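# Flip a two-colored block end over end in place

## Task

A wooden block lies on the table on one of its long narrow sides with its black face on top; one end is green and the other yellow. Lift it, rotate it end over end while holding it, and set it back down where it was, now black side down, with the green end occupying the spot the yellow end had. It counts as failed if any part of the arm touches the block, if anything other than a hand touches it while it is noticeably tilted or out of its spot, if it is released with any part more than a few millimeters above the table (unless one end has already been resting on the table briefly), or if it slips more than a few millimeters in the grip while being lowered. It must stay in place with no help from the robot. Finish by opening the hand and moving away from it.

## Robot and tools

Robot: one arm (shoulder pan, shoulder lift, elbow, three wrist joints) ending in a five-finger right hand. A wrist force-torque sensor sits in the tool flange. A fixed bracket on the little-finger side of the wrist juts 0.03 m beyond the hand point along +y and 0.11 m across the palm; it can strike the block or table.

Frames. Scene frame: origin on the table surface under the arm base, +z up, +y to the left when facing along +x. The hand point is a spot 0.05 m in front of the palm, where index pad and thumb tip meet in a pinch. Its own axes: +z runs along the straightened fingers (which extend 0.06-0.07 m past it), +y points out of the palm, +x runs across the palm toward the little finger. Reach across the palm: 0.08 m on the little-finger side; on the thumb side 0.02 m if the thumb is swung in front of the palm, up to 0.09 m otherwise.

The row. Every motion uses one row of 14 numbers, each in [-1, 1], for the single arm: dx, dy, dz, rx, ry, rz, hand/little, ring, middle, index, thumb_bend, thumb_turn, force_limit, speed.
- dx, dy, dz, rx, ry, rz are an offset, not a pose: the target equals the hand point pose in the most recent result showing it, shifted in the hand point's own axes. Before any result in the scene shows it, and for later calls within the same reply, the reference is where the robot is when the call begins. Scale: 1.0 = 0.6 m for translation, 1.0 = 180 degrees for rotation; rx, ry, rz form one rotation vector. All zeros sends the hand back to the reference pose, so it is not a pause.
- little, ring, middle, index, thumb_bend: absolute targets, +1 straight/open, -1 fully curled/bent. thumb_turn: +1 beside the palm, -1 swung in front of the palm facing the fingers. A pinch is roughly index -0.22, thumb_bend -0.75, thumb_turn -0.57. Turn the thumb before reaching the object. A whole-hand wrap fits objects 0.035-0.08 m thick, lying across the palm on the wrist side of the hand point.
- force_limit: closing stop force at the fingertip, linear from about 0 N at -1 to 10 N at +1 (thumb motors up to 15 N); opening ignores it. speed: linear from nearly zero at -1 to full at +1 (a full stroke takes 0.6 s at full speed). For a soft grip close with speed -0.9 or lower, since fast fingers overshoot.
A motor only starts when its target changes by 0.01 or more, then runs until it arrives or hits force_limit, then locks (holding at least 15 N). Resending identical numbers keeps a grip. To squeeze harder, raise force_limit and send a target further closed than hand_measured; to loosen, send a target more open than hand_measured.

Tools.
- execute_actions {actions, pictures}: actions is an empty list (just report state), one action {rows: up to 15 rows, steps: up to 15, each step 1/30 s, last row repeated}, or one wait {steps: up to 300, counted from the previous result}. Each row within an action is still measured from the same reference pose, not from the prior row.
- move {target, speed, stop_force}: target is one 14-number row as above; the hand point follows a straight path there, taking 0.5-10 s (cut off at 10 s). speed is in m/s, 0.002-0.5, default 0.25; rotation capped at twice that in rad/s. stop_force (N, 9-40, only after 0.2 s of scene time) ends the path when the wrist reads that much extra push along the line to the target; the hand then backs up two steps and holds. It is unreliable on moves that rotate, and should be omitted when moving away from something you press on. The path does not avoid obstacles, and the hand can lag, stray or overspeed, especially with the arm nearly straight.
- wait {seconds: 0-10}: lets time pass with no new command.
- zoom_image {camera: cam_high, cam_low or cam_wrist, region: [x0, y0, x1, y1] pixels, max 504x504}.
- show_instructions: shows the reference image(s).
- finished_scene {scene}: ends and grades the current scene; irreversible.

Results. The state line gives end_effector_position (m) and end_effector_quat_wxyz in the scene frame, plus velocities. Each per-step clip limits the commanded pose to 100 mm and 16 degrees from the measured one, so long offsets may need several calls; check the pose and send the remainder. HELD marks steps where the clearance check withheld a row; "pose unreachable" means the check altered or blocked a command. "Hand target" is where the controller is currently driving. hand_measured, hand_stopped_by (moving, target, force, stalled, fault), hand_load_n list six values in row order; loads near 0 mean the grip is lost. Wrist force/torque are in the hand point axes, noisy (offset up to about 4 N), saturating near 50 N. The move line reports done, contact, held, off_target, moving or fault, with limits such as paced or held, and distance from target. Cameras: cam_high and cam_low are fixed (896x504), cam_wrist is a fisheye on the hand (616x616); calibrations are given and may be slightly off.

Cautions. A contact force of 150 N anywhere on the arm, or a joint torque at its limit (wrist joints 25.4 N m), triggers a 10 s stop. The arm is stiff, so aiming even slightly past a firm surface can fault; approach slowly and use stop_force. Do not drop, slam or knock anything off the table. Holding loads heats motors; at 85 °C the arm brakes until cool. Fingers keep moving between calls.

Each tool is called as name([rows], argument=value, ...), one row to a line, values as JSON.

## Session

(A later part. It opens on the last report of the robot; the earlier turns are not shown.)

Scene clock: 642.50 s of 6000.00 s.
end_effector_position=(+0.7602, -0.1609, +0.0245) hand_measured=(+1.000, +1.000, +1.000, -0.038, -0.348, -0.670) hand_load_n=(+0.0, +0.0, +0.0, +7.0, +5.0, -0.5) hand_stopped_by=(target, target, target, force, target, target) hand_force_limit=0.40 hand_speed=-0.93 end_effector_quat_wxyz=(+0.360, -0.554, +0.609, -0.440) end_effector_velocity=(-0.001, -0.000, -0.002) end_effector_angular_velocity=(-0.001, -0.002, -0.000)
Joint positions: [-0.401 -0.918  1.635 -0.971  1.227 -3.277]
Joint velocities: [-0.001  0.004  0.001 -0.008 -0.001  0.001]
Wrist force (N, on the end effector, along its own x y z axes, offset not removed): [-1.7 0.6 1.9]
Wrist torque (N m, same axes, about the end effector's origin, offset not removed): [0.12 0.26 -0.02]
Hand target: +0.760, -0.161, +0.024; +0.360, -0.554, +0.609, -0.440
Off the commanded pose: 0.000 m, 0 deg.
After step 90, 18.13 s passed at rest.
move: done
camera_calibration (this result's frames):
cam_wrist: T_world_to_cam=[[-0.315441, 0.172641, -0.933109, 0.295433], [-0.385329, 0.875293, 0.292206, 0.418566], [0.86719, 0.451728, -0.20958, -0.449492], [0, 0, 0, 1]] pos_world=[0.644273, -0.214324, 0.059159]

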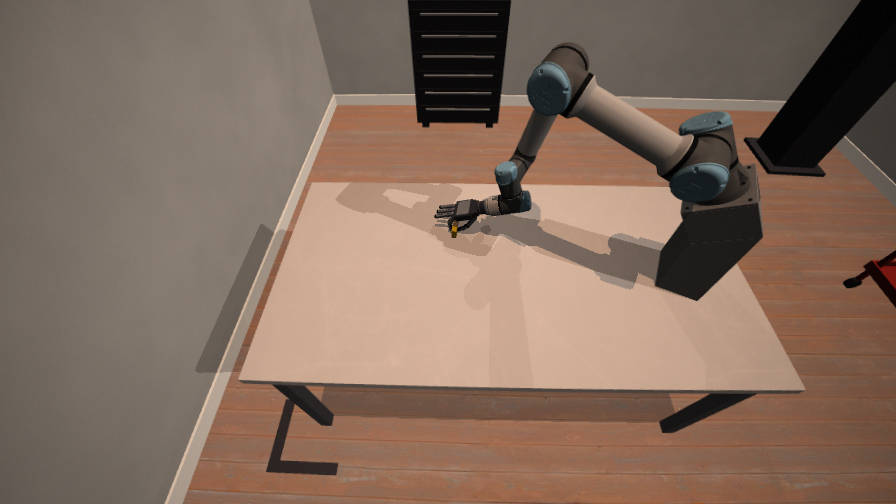

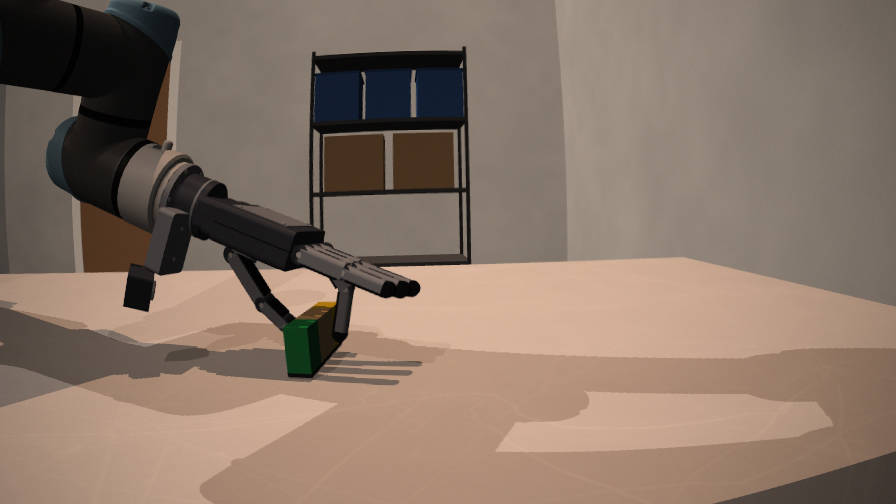

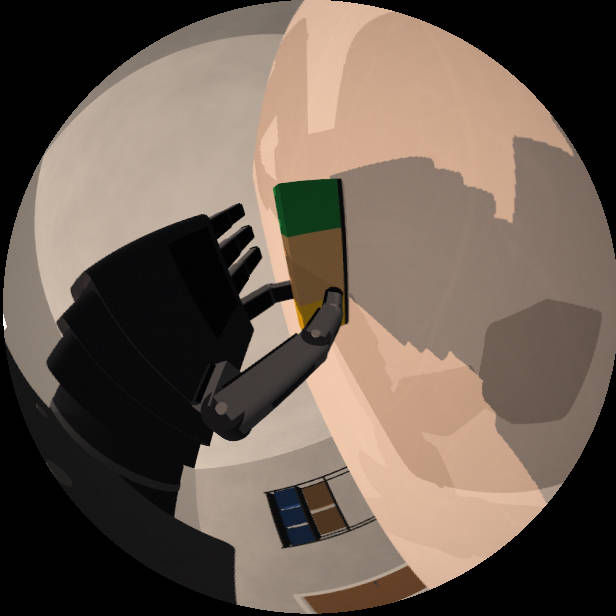

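move(target=[-0.00019, 0.00358, 0.00136, 0, 0, 0, 1, 1, 1, -0.25, -0.35, -0.67, 0.4, -0.93], speed=0.005)

zoom_image(camera="cam_low", region=[240, 280, 400, 400])

Scene clock: 652.47 s of 6000.00 s.
end_effector_position=(+0.7603, -0.1609, +0.0224) hand_measured=(+1.000, +1.000, +1.000, -0.038, -0.348, -0.670) hand_load_n=(+0.0, +0.0, +0.0, +7.0, +1.5, +0.0) hand_stopped_by=(target, target, target, force, target, target) hand_force_limit=0.40 hand_speed=-0.93 end_effector_quat_wxyz=(+0.360, -0.554, +0.609, -0.440) end_effector_velocity=(+0.000, +0.000, -0.001) end_effector_angular_velocity=(-0.002, +0.001, -0.000)
Joint positions: [-0.401 -0.913  1.632 -0.972  1.227 -3.277]
Joint velocities: [ 0.001  0.002 -0.002 -0.     0.002 -0.002]
Wrist force (N, on the end effector, along its own x y z axes, offset not removed): [1.4 -16.2 -11.3]
Wrist torque (N m, same axes, about the end effector's origin, offset not removed): [-0.14 -0.12 0.15]
Hand target: +0.760, -0.161, +0.022; +0.360, -0.554, +0.609, -0.440
Off the commanded pose: 0.000 m, 0 deg.
After step 90, 6.27 s passed at rest.
move: done
camera_calibration (this result's frames):
cam_wrist: T_world_to_cam=[[-0.315336, 0.172703, -0.933133, 0.293357], [-0.385345, 0.875282, 0.292217, 0.419243], [0.867221, 0.451725, -0.209457, -0.449978], [0, 0, 0, 1]] pos_world=[0.64429, -0.214354, 0.0569799]

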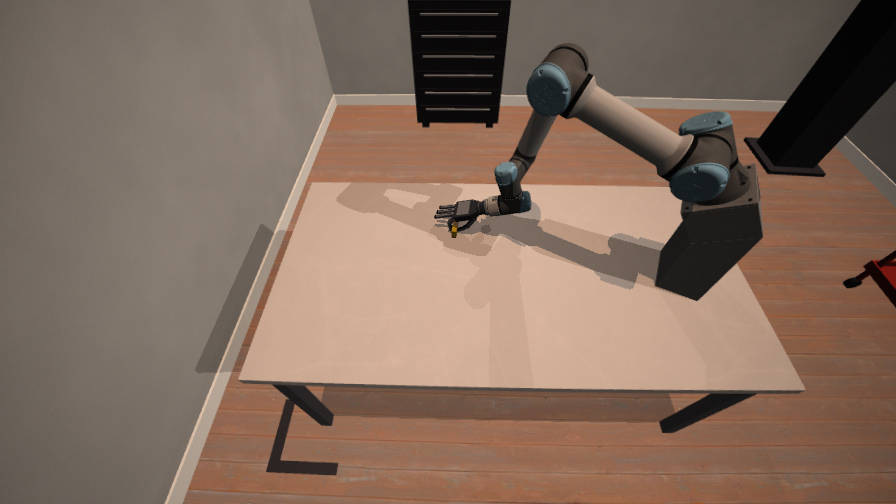

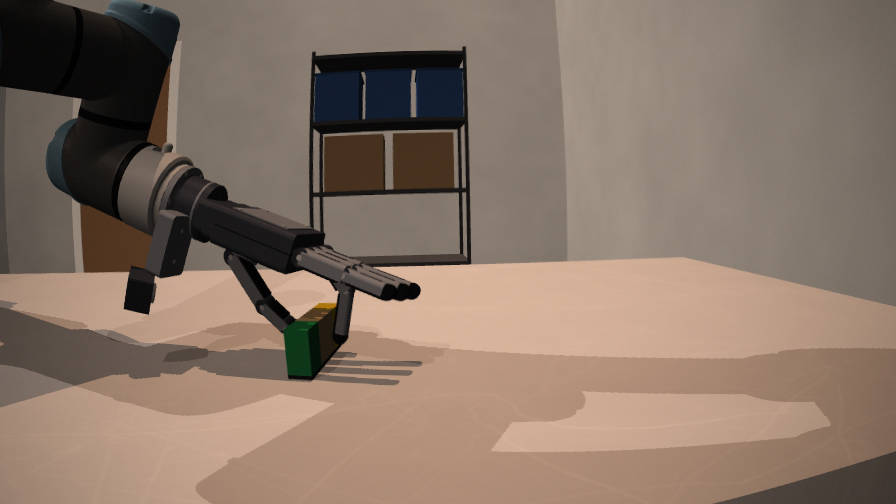

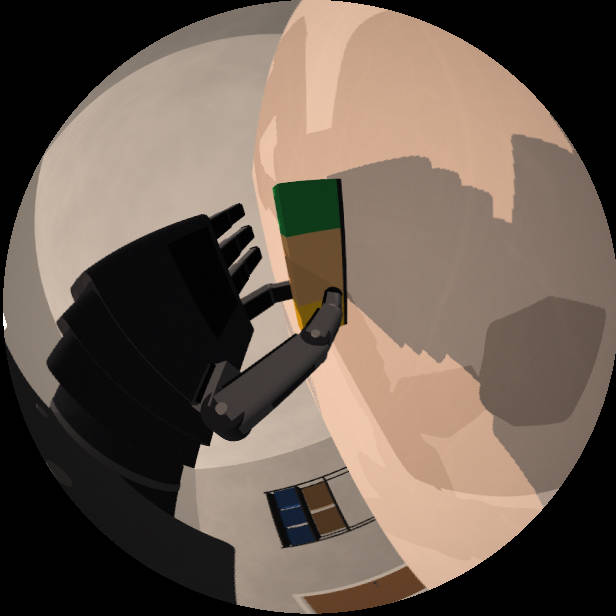

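Region (240, 280, 400, 400) of cam_low's 896x504 image, scaled by 3.150, with more detail than that image has; it fills the top 378 rows of this view, and the rest is white.

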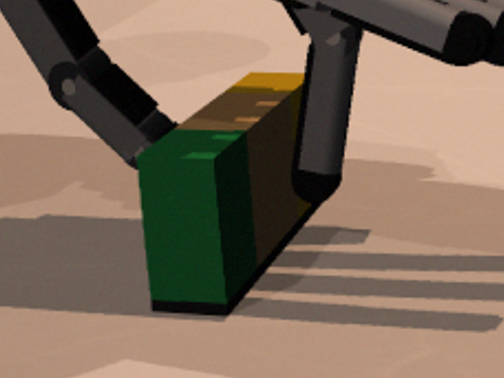

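move(target=[0.00016, -0.00312, -0.00119, 0, 0, 0, 1, 1, 1, -0.25, -0.35, -0.67, 0.4, -0.93], speed=0.005)

zoom_image(camera="cam_low", region=[240, 280, 400, 400])

zoom_image(camera="cam_wrist", region=[230, 160, 430, 360])

Scene clock: 661.60 s of 6000.00 s.
end_effector_position=(+0.7603, -0.1609, +0.0243) hand_measured=(+1.000, +1.000, +1.000, -0.038, -0.348, -0.670) hand_load_n=(+0.0, +0.0, +0.0, +7.0, +4.5, -0.5) hand_stopped_by=(target, target, target, force, target, target) hand_force_limit=0.40 hand_speed=-0.93 end_effector_quat_wxyz=(+0.360, -0.554, +0.609, -0.440) end_effector_velocity=(+0.001, -0.000, +0.001) end_effector_angular_velocity=(-0.000, -0.001, +0.000)
Joint positions: [-0.401 -0.917  1.635 -0.971  1.227 -3.277]
Joint velocities: [-0.    -0.002  0.     0.    -0.001  0.   ]
Wrist force (N, on the end effector, along its own x y z axes, offset not removed): [0.7 -1.1 2.0]
Wrist torque (N m, same axes, about the end effector's origin, offset not removed): [-0.15 -0.18 0.15]
Hand target: +0.760, -0.161, +0.024; +0.360, -0.554, +0.609, -0.440
Off the commanded pose: 0.000 m, 0 deg.
After step 90, 5.43 s passed at rest.
move: done
camera_calibration (this result's frames):
cam_wrist: T_world_to_cam=[[-0.315368, 0.172557, -0.933149, 0.29513], [-0.385354, 0.875318, 0.292098, 0.418688], [0.867206, 0.451711, -0.209552, -0.449576], [0, 0, 0, 1]] pos_world=[0.644293, -0.214334, 0.0588933]

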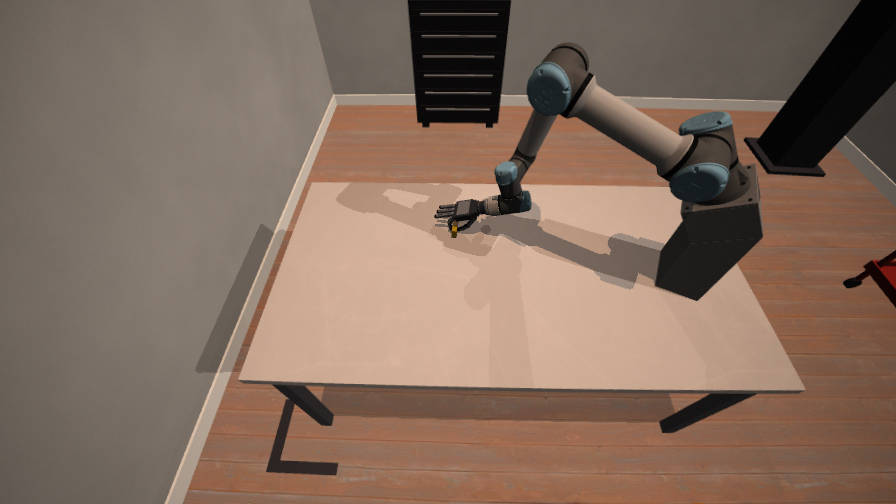

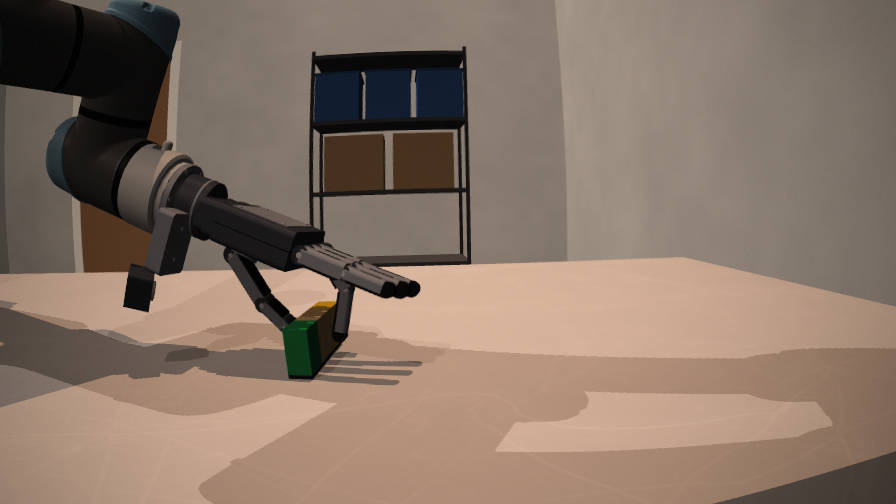

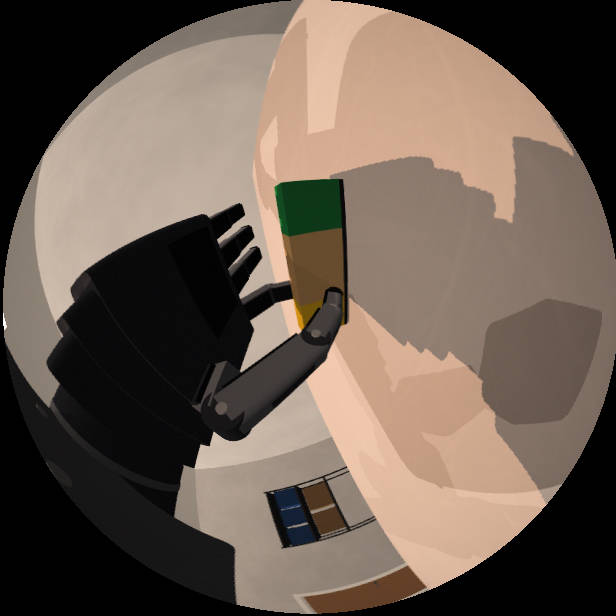

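Region (240, 280, 400, 400) of cam_low's 896x504 image, scaled by 3.150, with more detail than that image has; it fills the top 378 rows of this view, and the rest is white.

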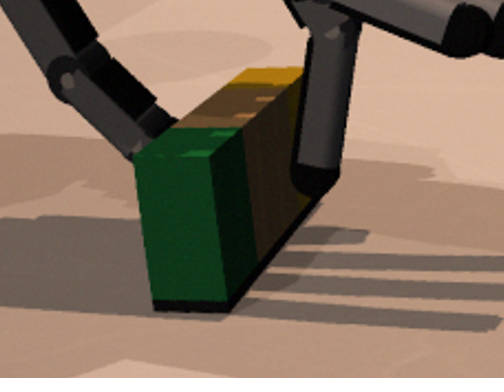

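Region (230, 160, 430, 360) of cam_wrist's 616x616 image, scaled by 2.520, with more detail than that image has.

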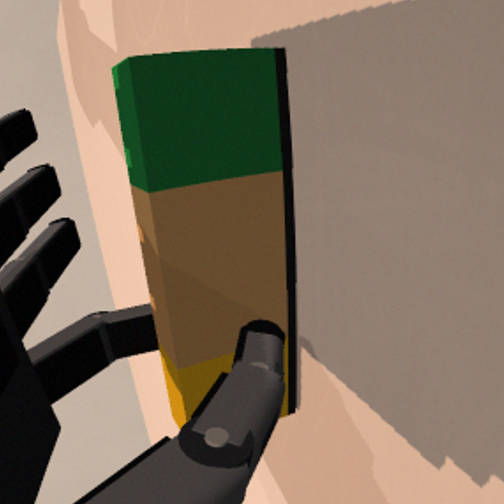

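move(target=[0.00523, -0.00205, 0.00142, -0.00816, 0.00507, -0.01452, 1, 1, 1, -0.25, -0.35, -0.67, 0.4, -0.93], speed=0.015)

zoom_image(camera="cam_low", region=[240, 280, 400, 400])

Scene clock: 708.30 s of 6000.00 s.
end_effector_position=(+0.7611, -0.1641, +0.0253) hand_measured=(+1.000, +1.000, +1.000, -0.038, -0.348, -0.670) hand_load_n=(+0.0, +0.0, +0.0, +7.0, +4.5, -0.5) hand_stopped_by=(target, target, target, force, target, target) hand_force_limit=0.40 hand_speed=-0.93 end_effector_quat_wxyz=(-0.338, +0.568, -0.605, +0.444) end_effector_velocity=(+0.000, -0.001, -0.000) end_effector_angular_velocity=(-0.005, +0.004, -0.001)
Joint positions: [-0.392 -0.927  1.625 -0.926  1.255 -3.332]
Joint velocities: [ 0.001 -0.001 -0.002  0.005  0.004 -0.006]
Wrist force (N, on the end effector, along its own x y z axes, offset not removed): [-0.5 -0.4 1.5]
Wrist torque (N m, same axes, about the end effector's origin, offset not removed): [-0.05 -0.02 0.10]
Hand target: +0.761, -0.164, +0.025; -0.337, +0.569, -0.604, +0.444
Off the commanded pose: 0.000 m, 0 deg.
After step 90, 41.63 s passed at rest.
move: done
camera_calibration (this result's frames):
cam_wrist: T_world_to_cam=[[-0.344439, 0.13152, -0.92955, 0.312163], [-0.376666, 0.88759, 0.265154, 0.417593], [0.859933, 0.44146, -0.256182, -0.443615], [0, 0, 0, 1]] pos_world=[0.646293, -0.215869, 0.0657988]

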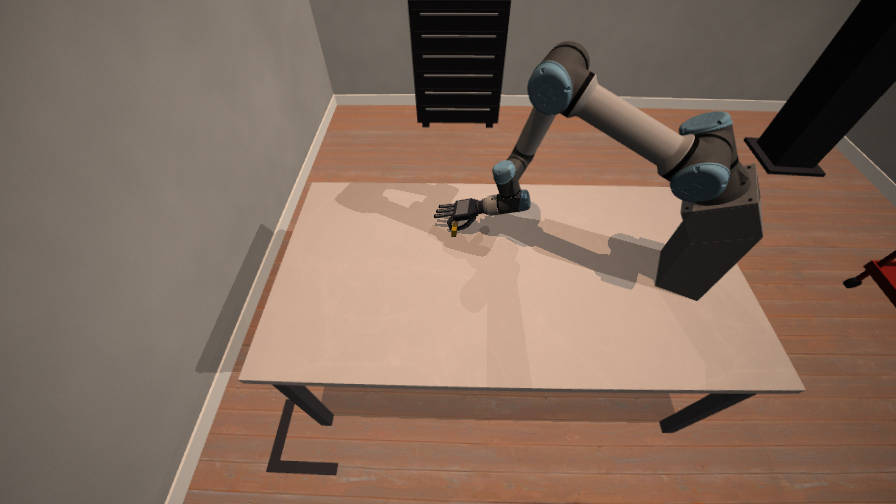

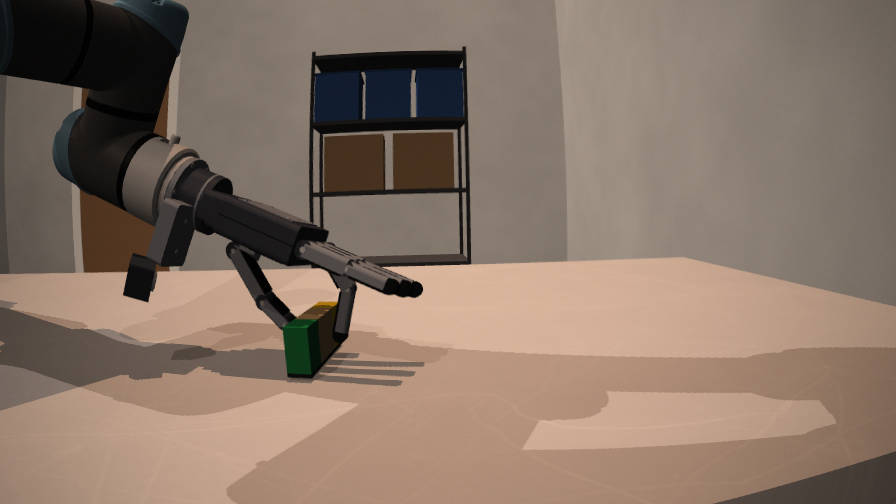

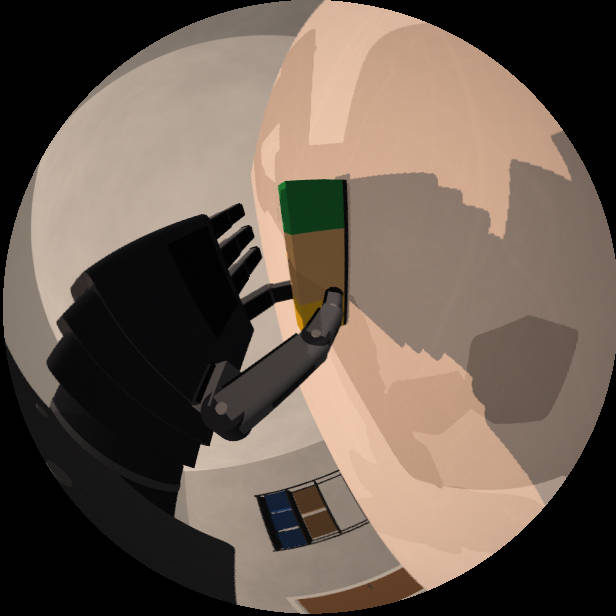

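Region (240, 280, 400, 400) of cam_low's 896x504 image, scaled by 3.150, with more detail than that image has; it fills the top 378 rows of this view, and the rest is white.

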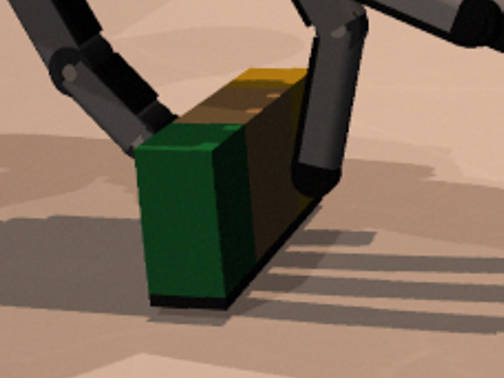

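move(target=[-0.00024, 0.0023, 0.00094, 0, 0, 0, 1, 1, 1, -0.25, -0.35, -0.67, 0.4, -0.93], speed=0.004)

zoom_image(camera="cam_low", region=[240, 280, 400, 400])

Scene clock: 722.53 s of 6000.00 s.
end_effector_position=(+0.7611, -0.1641, +0.0238) hand_measured=(+1.000, +1.000, +1.000, -0.038, -0.348, -0.670) hand_load_n=(+0.0, +0.0, +0.0, +7.0, +4.5, -0.5) hand_stopped_by=(target, target, target, force, target, target) hand_force_limit=0.40 hand_speed=-0.93 end_effector_quat_wxyz=(-0.338, +0.568, -0.605, +0.444) end_effector_velocity=(+0.001, +0.000, -0.000) end_effector_angular_velocity=(-0.001, -0.001, +0.002)
Joint positions: [-0.392 -0.924  1.622 -0.927  1.255 -3.333]
Joint velocities: [ 0.001  0.001 -0.001 -0.001 -0.001 -0.001]
Wrist force (N, on the end effector, along its own x y z axes, offset not removed): [-0.8 0.3 0.6]
Wrist torque (N m, same axes, about the end effector's origin, offset not removed): [0.20 0.08 0.04]
Hand target: +0.761, -0.164, +0.024; -0.338, +0.568, -0.605, +0.444
Off the commanded pose: 0.000 m, 0 deg.
After step 90, 10.53 s passed at rest.
move: done
camera_calibration (this result's frames):
cam_wrist: T_world_to_cam=[[-0.344453, 0.131497, -0.929549, 0.310845], [-0.376656, 0.8876, 0.265136, 0.417964], [0.859932, 0.441447, -0.256207, -0.443986], [0, 0, 0, 1]] pos_world=[0.646297, -0.215863, 0.0643762]

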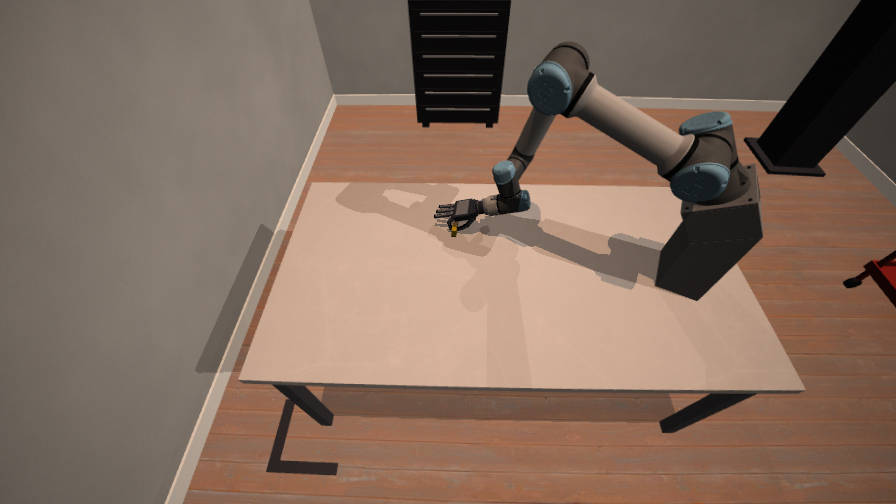

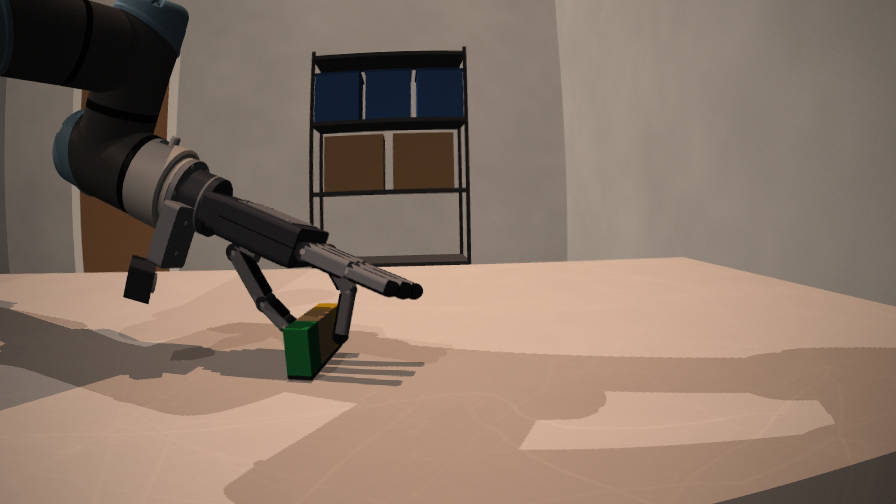

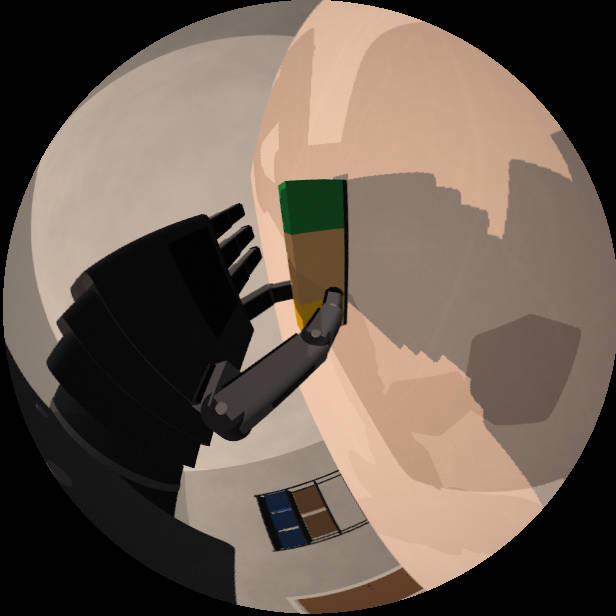

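Region (240, 280, 400, 400) of cam_low's 896x504 image, scaled by 3.150, with more detail than that image has; it fills the top 378 rows of this view, and the rest is white.

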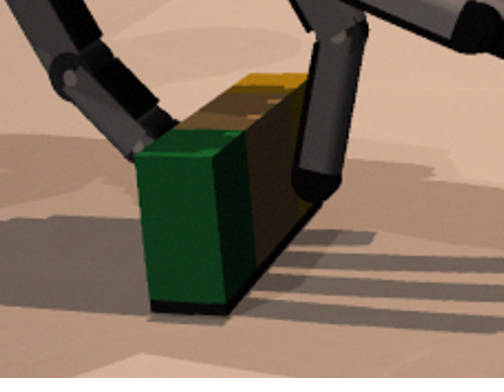

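move(target=[-0.00011, 0.00107, 0.00044, 0, 0, 0, 1, 1, 1, -0.25, -0.35, -0.67, 0.4, -0.93], speed=0.003)

zoom_image(camera="cam_low", region=[240, 280, 400, 400])

Scene clock: 729.53 s of 6000.00 s.
end_effector_position=(+0.7611, -0.1641, +0.0232) hand_measured=(+1.000, +1.000, +1.000, -0.038, -0.348, -0.670) hand_load_n=(+0.0, +0.0, +0.0, +7.0, +4.0, -0.5) hand_stopped_by=(target, target, target, force, target, target) hand_force_limit=0.40 hand_speed=-0.93 end_effector_quat_wxyz=(-0.338, +0.568, -0.605, +0.444) end_effector_velocity=(+0.001, -0.000, +0.000) end_effector_angular_velocity=(-0.000, -0.002, +0.000)
Joint positions: [-0.392 -0.923  1.621 -0.928  1.255 -3.333]
Joint velocities: [-0.     0.001 -0.001 -0.001 -0.     0.   ]
Wrist force (N, on the end effector, along its own x y z axes, offset not removed): [-0.6 -1.3 0.1]
Wrist torque (N m, same axes, about the end effector's origin, offset not removed): [0.22 0.06 0.11]
Hand target: +0.761, -0.164, +0.023; -0.338, +0.568, -0.605, +0.444
Off the commanded pose: 0.000 m, 0 deg.
After step 90, 3.30 s passed at rest.
move: done
camera_calibration (this result's frames):
cam_wrist: T_world_to_cam=[[-0.344425, 0.131511, -0.929557, 0.310217], [-0.376671, 0.887592, 0.26514, 0.418183], [0.859936, 0.441458, -0.256172, -0.444142], [0, 0, 0, 1]] pos_world=[0.646298, -0.215903, 0.0637105]

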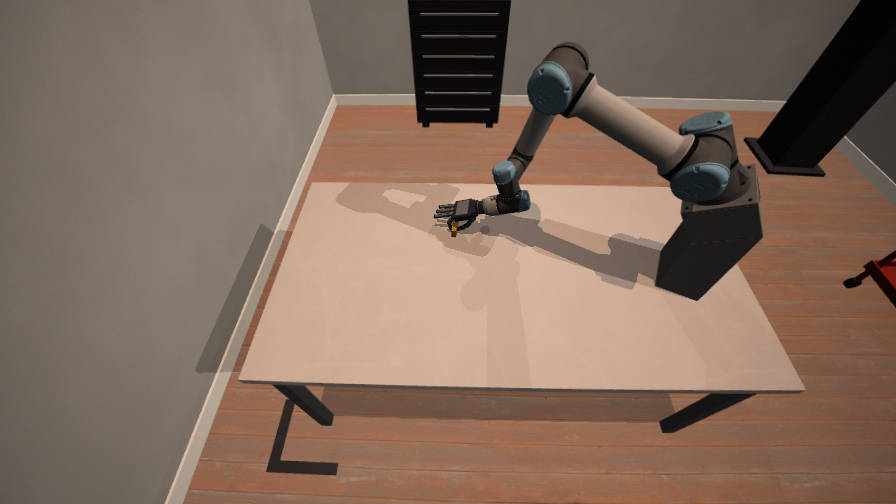

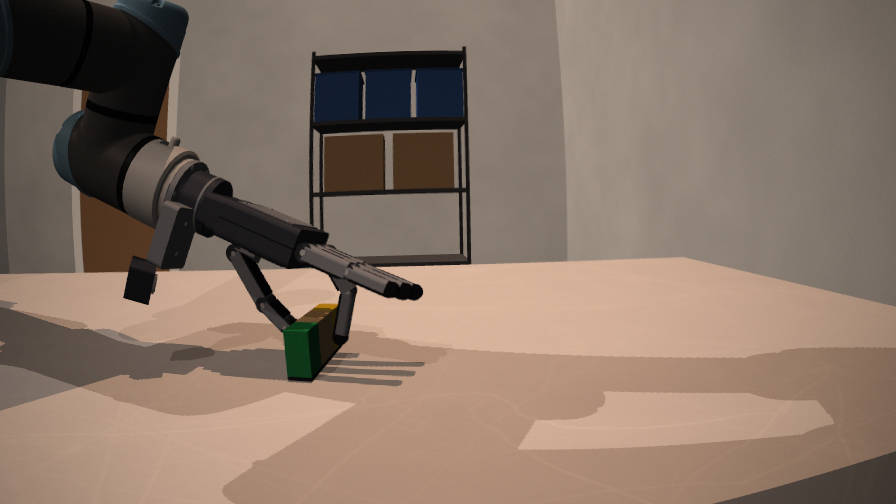

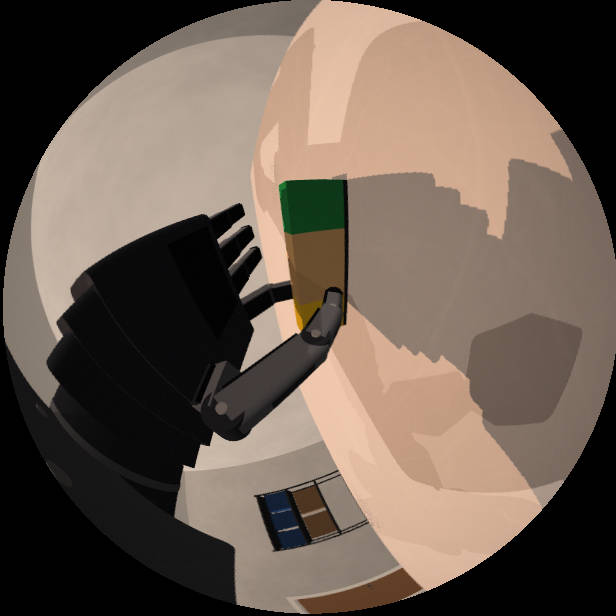

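Region (240, 280, 400, 400) of cam_low's 896x504 image, scaled by 3.150, with more detail than that image has; it fills the top 378 rows of this view, and the rest is white.

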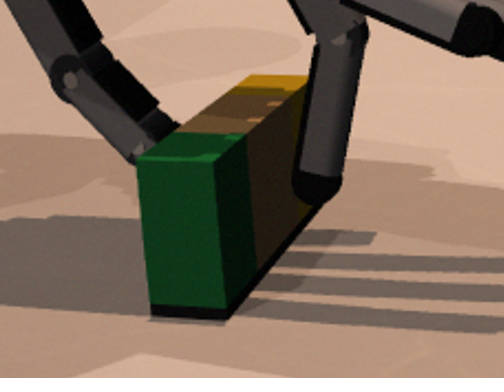

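execute_actions([
  {"rows": [[0, 0, 0, 0, 0, 0, 1, 1, 1, 0.15, -0.35, -0.67, 0.4, -0.8]], "steps": 15},
], pictures=false)

execute_actions([
  {"steps": 10},
])

Scene clock: 741.07 s of 6000.00 s.
end_effector_position=(+0.7611, -0.1641, +0.0231) hand_measured=(+1.000, +1.000, +1.000, +0.092, -0.350, -0.670) hand_load_n=(+0.0, +0.0, +0.0, +0.0, +0.0, +0.0) hand_stopped_by=(target, target, target, moving, target, target) hand_force_limit=0.40 hand_speed=-0.80 end_effector_quat_wxyz=(-0.338, +0.568, -0.605, +0.444) end_effector_velocity=(+0.001, -0.000, +0.001) end_effector_angular_velocity=(+0.000, -0.002, -0.000)
Joint positions: [-0.392 -0.922  1.621 -0.928  1.255 -3.333]
Joint velocities: [ 0.    -0.001 -0.001  0.     0.     0.001]
Wrist force (N, on the end effector, along its own x y z axes, offset not removed): [-0.7 -1.3 1.9]
Wrist torque (N m, same axes, about the end effector's origin, offset not removed): [-0.08 0.14 0.01]
Hand target: +0.761, -0.164, +0.023; -0.338, +0.568, -0.605, +0.444
Off the commanded pose: 0.000 m, 0 deg.
Steps of this call (steps 1 to 90: nothing new was sent; then 8.03 s passed at rest; steps 91 to 105: all 15 steps of this action). Readings (end_effector_position | what the end effector reports):
91: (+0.7611, -0.1641, +0.0231) | hand_measured=(+1.000, +1.000, +1.000, -0.038, -0.348, -0.670) hand_load_n=(+0.0, +0.0, +0.0, +7.0, +4.0, -0.5) hand_stopped_by=(target, target, target, moving, target, target) hand_force_limit=0.40 hand_speed=-0.80
92: (+0.7611, -0.1641, +0.0231) | hand_measured=(+1.000, +1.000, +1.000, -0.038, -0.348, -0.670) hand_load_n=(+0.0, +0.0, +0.0, +7.0, +4.0, -0.5) hand_stopped_by=(target, target, target, moving, target, target) hand_force_limit=0.40 hand_speed=-0.80
94: (+0.7611, -0.1641, +0.0231) | hand_measured=(+1.000, +1.000, +1.000, -0.030, -0.348, -0.670) hand_load_n=(+0.0, +0.0, +0.0, +3.5, +2.5, +0.0) hand_stopped_by=(target, target, target, moving, target, target) hand_force_limit=0.40 hand_speed=-0.80
98: (+0.7611, -0.1641, +0.0231) | hand_measured=(+1.000, +1.000, +1.000, +0.014, -0.350, -0.670) hand_load_n=(+0.0, +0.0, +0.0, +0.0, +0.0, +0.0) hand_stopped_by=(target, target, target, moving, target, target) hand_force_limit=0.40 hand_speed=-0.80
105: the state above

Scene clock: 741.40 s of 6000.00 s.
end_effector_position=(+0.7611, -0.1641, +0.0232) hand_measured=(+1.000, +1.000, +1.000, +0.150, -0.350, -0.670) hand_load_n=(+0.0, +0.0, +0.0, +0.0, +0.0, +0.0) hand_stopped_by=(target, target, target, target, target, target) hand_force_limit=0.40 hand_speed=-0.80 end_effector_quat_wxyz=(-0.338, +0.568, -0.605, +0.444) end_effector_velocity=(+0.001, -0.001, +0.001) end_effector_angular_velocity=(-0.001, -0.001, -0.000)
Joint positions: [-0.392 -0.922  1.621 -0.928  1.255 -3.333]
Joint velocities: [-0.    -0.002  0.    -0.     0.    -0.   ]
Wrist force (N, on the end effector, along its own x y z axes, offset not removed): [-0.1 -0.4 3.0]
Wrist torque (N m, same axes, about the end effector's origin, offset not removed): [-0.08 -0.11 0.07]
Hand target: +0.761, -0.164, +0.023; -0.338, +0.568, -0.605, +0.444
Off the commanded pose: 0.000 m, 0 deg.
Steps of this call (steps 1 to 10: nothing new was sent). Readings (end_effector_position | what the end effector reports):
1: (+0.7611, -0.1641, +0.0231) | hand_measured=(+1.000, +1.000, +1.000, +0.104, -0.350, -0.670) hand_load_n=(+0.0, +0.0, +0.0, +0.0, +0.0, +0.0) hand_stopped_by=(target, target, target, moving, target, target) hand_force_limit=0.40 hand_speed=-0.80
2: (+0.7611, -0.1641, +0.0231) | hand_measured=(+1.000, +1.000, +1.000, +0.114, -0.350, -0.670) hand_load_n=(+0.0, +0.0, +0.0, +0.0, +0.0, +0.0) hand_stopped_by=(target, target, target, moving, target, target) hand_force_limit=0.40 hand_speed=-0.80
4: (+0.7611, -0.1641, +0.0231) | hand_measured=(+1.000, +1.000, +1.000, +0.138, -0.350, -0.670) hand_load_n=(+0.0, +0.0, +0.0, +0.0, +0.0, +0.0) hand_stopped_by=(target, target, target, moving, target, target) hand_force_limit=0.40 hand_speed=-0.80
8: (+0.7611, -0.1641, +0.0232) | hand_measured=(+1.000, +1.000, +1.000, +0.150, -0.350, -0.670) hand_load_n=(+0.0, +0.0, +0.0, +0.0, +0.0, +0.0) hand_stopped_by=(target, target, target, moving, target, target) hand_force_limit=0.40 hand_speed=-0.80
10: the state above
camera_calibration (this result's frames):
cam_wrist: T_world_to_cam=[[-0.344448, 0.131496, -0.92955, 0.310196], [-0.376717, 0.887569, 0.265151, 0.418179], [0.859907, 0.441509, -0.256185, -0.444144], [0, 0, 0, 1]] pos_world=[0.646304, -0.215859, 0.0636788]

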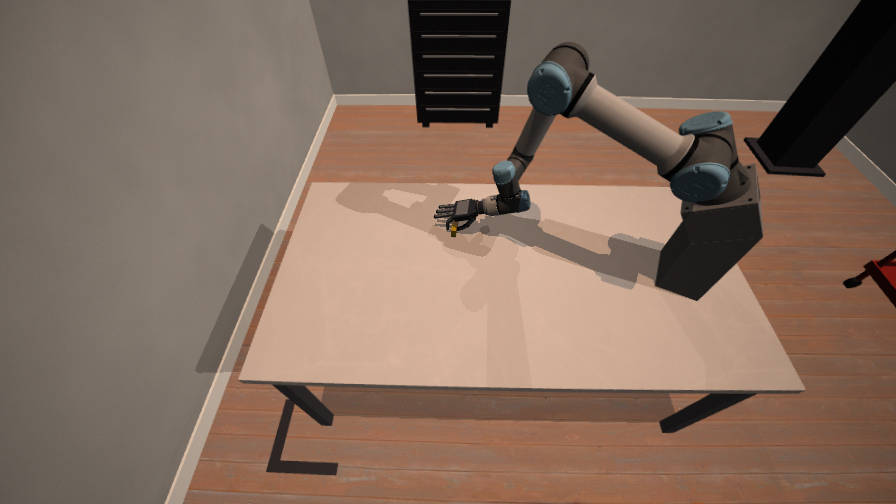

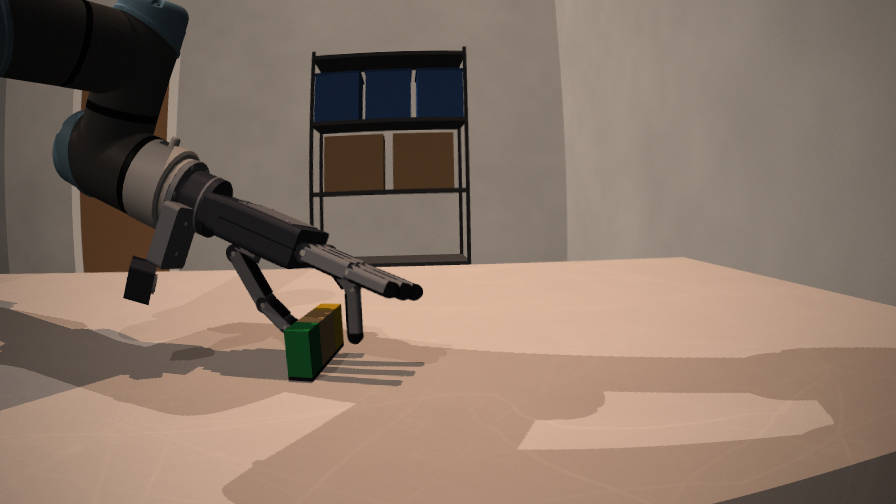

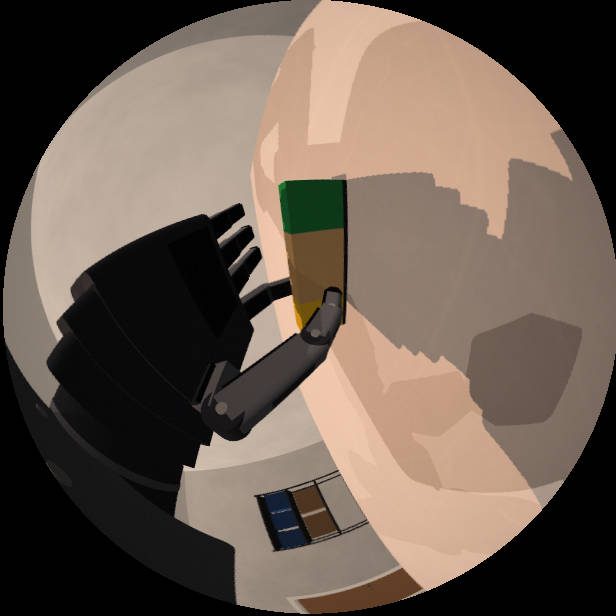

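move(target=[0.00007, 0.00253, -0.00617, 0, 0, 0, 1, 1, 1, 0.15, -0.35, -0.67, 0.4, -0.8], speed=0.01)

move(target=[0.01272, -0.12283, -0.05031, 0, 0, 0, 1, 1, 1, 0.15, -0.35, -0.67, 0.4, -0.8], speed=0.08)

Scene clock: 750.23 s of 6000.00 s.
end_effector_position=(+0.7573, -0.1636, +0.0232) hand_measured=(+1.000, +1.000, +1.000, +0.150, -0.350, -0.670) hand_load_n=(+0.0, +0.0, +0.0, +0.0, +0.0, +0.0) hand_stopped_by=(target, target, target, target, target, target) hand_force_limit=0.40 hand_speed=-0.80 end_effector_quat_wxyz=(-0.338, +0.568, -0.605, +0.444) end_effector_velocity=(-0.002, +0.000, -0.000) end_effector_angular_velocity=(-0.001, +0.000, +0.001)
Joint positions: [-0.394 -0.925  1.633 -0.937  1.253 -3.332]
Joint velocities: [-0.001 -0.     0.005 -0.004 -0.002 -0.001]
Wrist force (N, on the end effector, along its own x y z axes, offset not removed): [0.5 0.6 2.1]
Wrist torque (N m, same axes, about the end effector's origin, offset not removed): [0.18 -0.21 0.15]
Hand target: +0.757, -0.164, +0.023; -0.338, +0.568, -0.605, +0.444
Off the commanded pose: 0.000 m, 0 deg.
After step 90, 5.13 s passed at rest.
move: done
camera_calibration (this result's frames):
cam_wrist: T_world_to_cam=[[-0.344464, 0.131498, -0.929544, 0.308845], [-0.376712, 0.887569, 0.26516, 0.416347], [0.859903, 0.441508, -0.256199, -0.441072], [0, 0, 0, 1]] pos_world=[0.642508, -0.215412, 0.063684]

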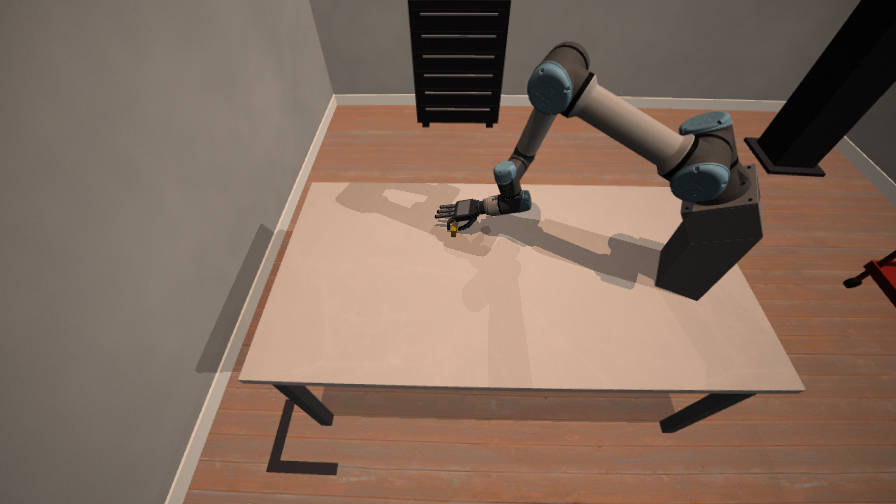

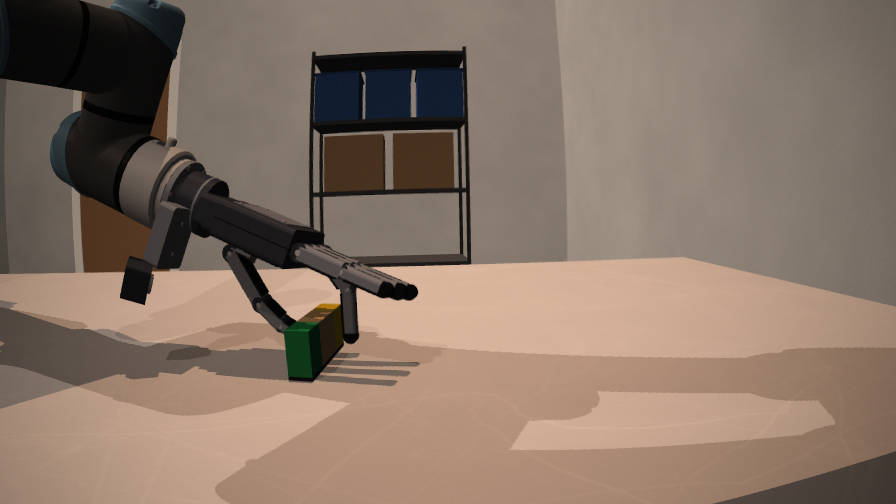

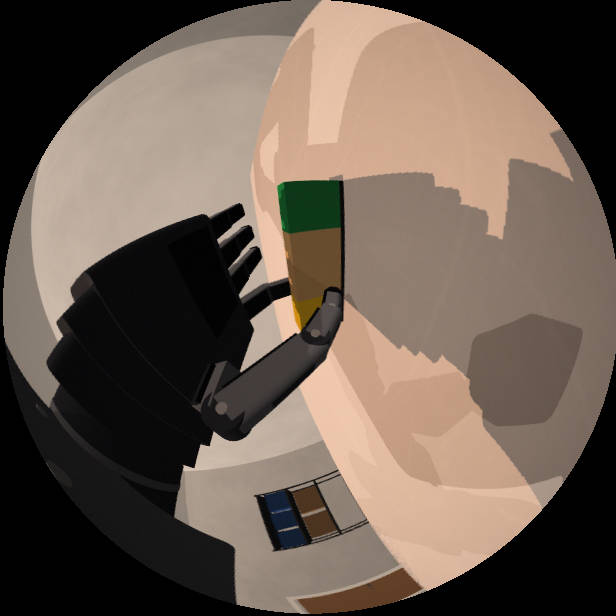

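Scene clock: 751.67 s of 6000.00 s.
end_effector_position=(+0.7573, -0.1634, +0.1029) hand_measured=(+1.000, +1.000, +1.000, +0.150, -0.350, -0.670) hand_load_n=(+0.0, +0.0, +0.0, +0.0, +0.0, +0.0) hand_stopped_by=(target, target, target, target, target, target) hand_force_limit=0.40 hand_speed=-0.80 end_effector_quat_wxyz=(-0.338, +0.568, -0.605, +0.444) end_effector_velocity=(-0.000, -0.001, +0.002) end_effector_angular_velocity=(-0.000, +0.001, -0.000)
Joint positions: [-0.4   -1.108  1.739 -0.861  1.247 -3.331]
Joint velocities: [-0.002 -0.005  0.002  0.003 -0.001  0.   ]
Wrist force (N, on the end effector, along its own x y z axes, offset not removed): [-0.5 -1.2 2.3]
Wrist torque (N m, same axes, about the end effector's origin, offset not removed): [-0.11 0.04 0.08]
Hand target: +0.757, -0.163, +0.103; -0.338, +0.568, -0.605, +0.444
Off the commanded pose: 0.000 m, 0 deg.
move: done
camera_calibration (this result's frames):
cam_wrist: T_world_to_cam=[[-0.344468, 0.131501, -0.929542, 0.382909], [-0.376709, 0.887569, 0.265163, 0.395], [0.859902, 0.441508, -0.256201, -0.420791], [0, 0, 0, 1]] pos_world=[0.642539, -0.21516, 0.143383]

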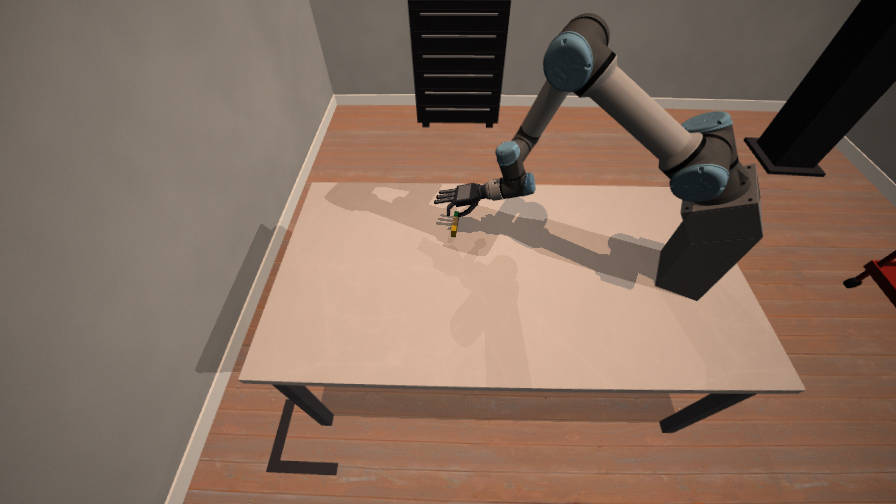

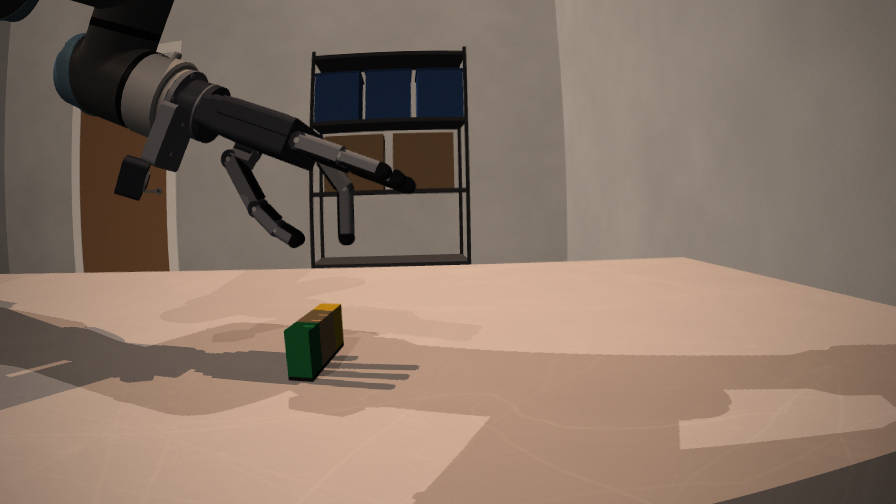

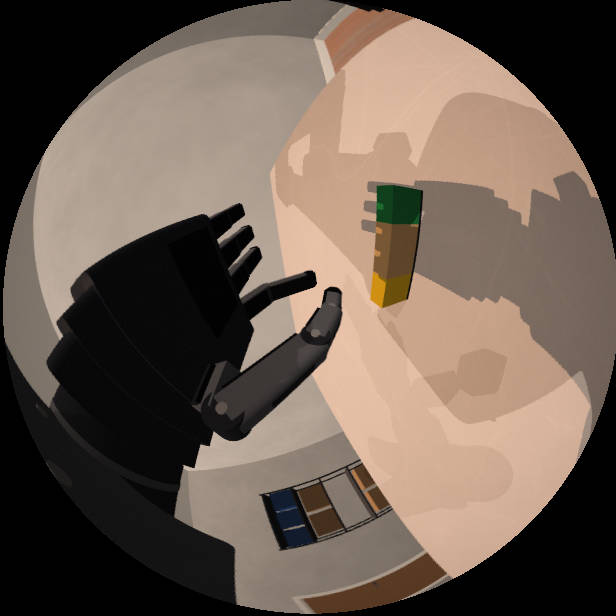

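The block is standing in its place with the black face down and the green end where the yellow end was. The hand is clear of it.

finished_scene(scene=2)

The scene is finished: the task was done.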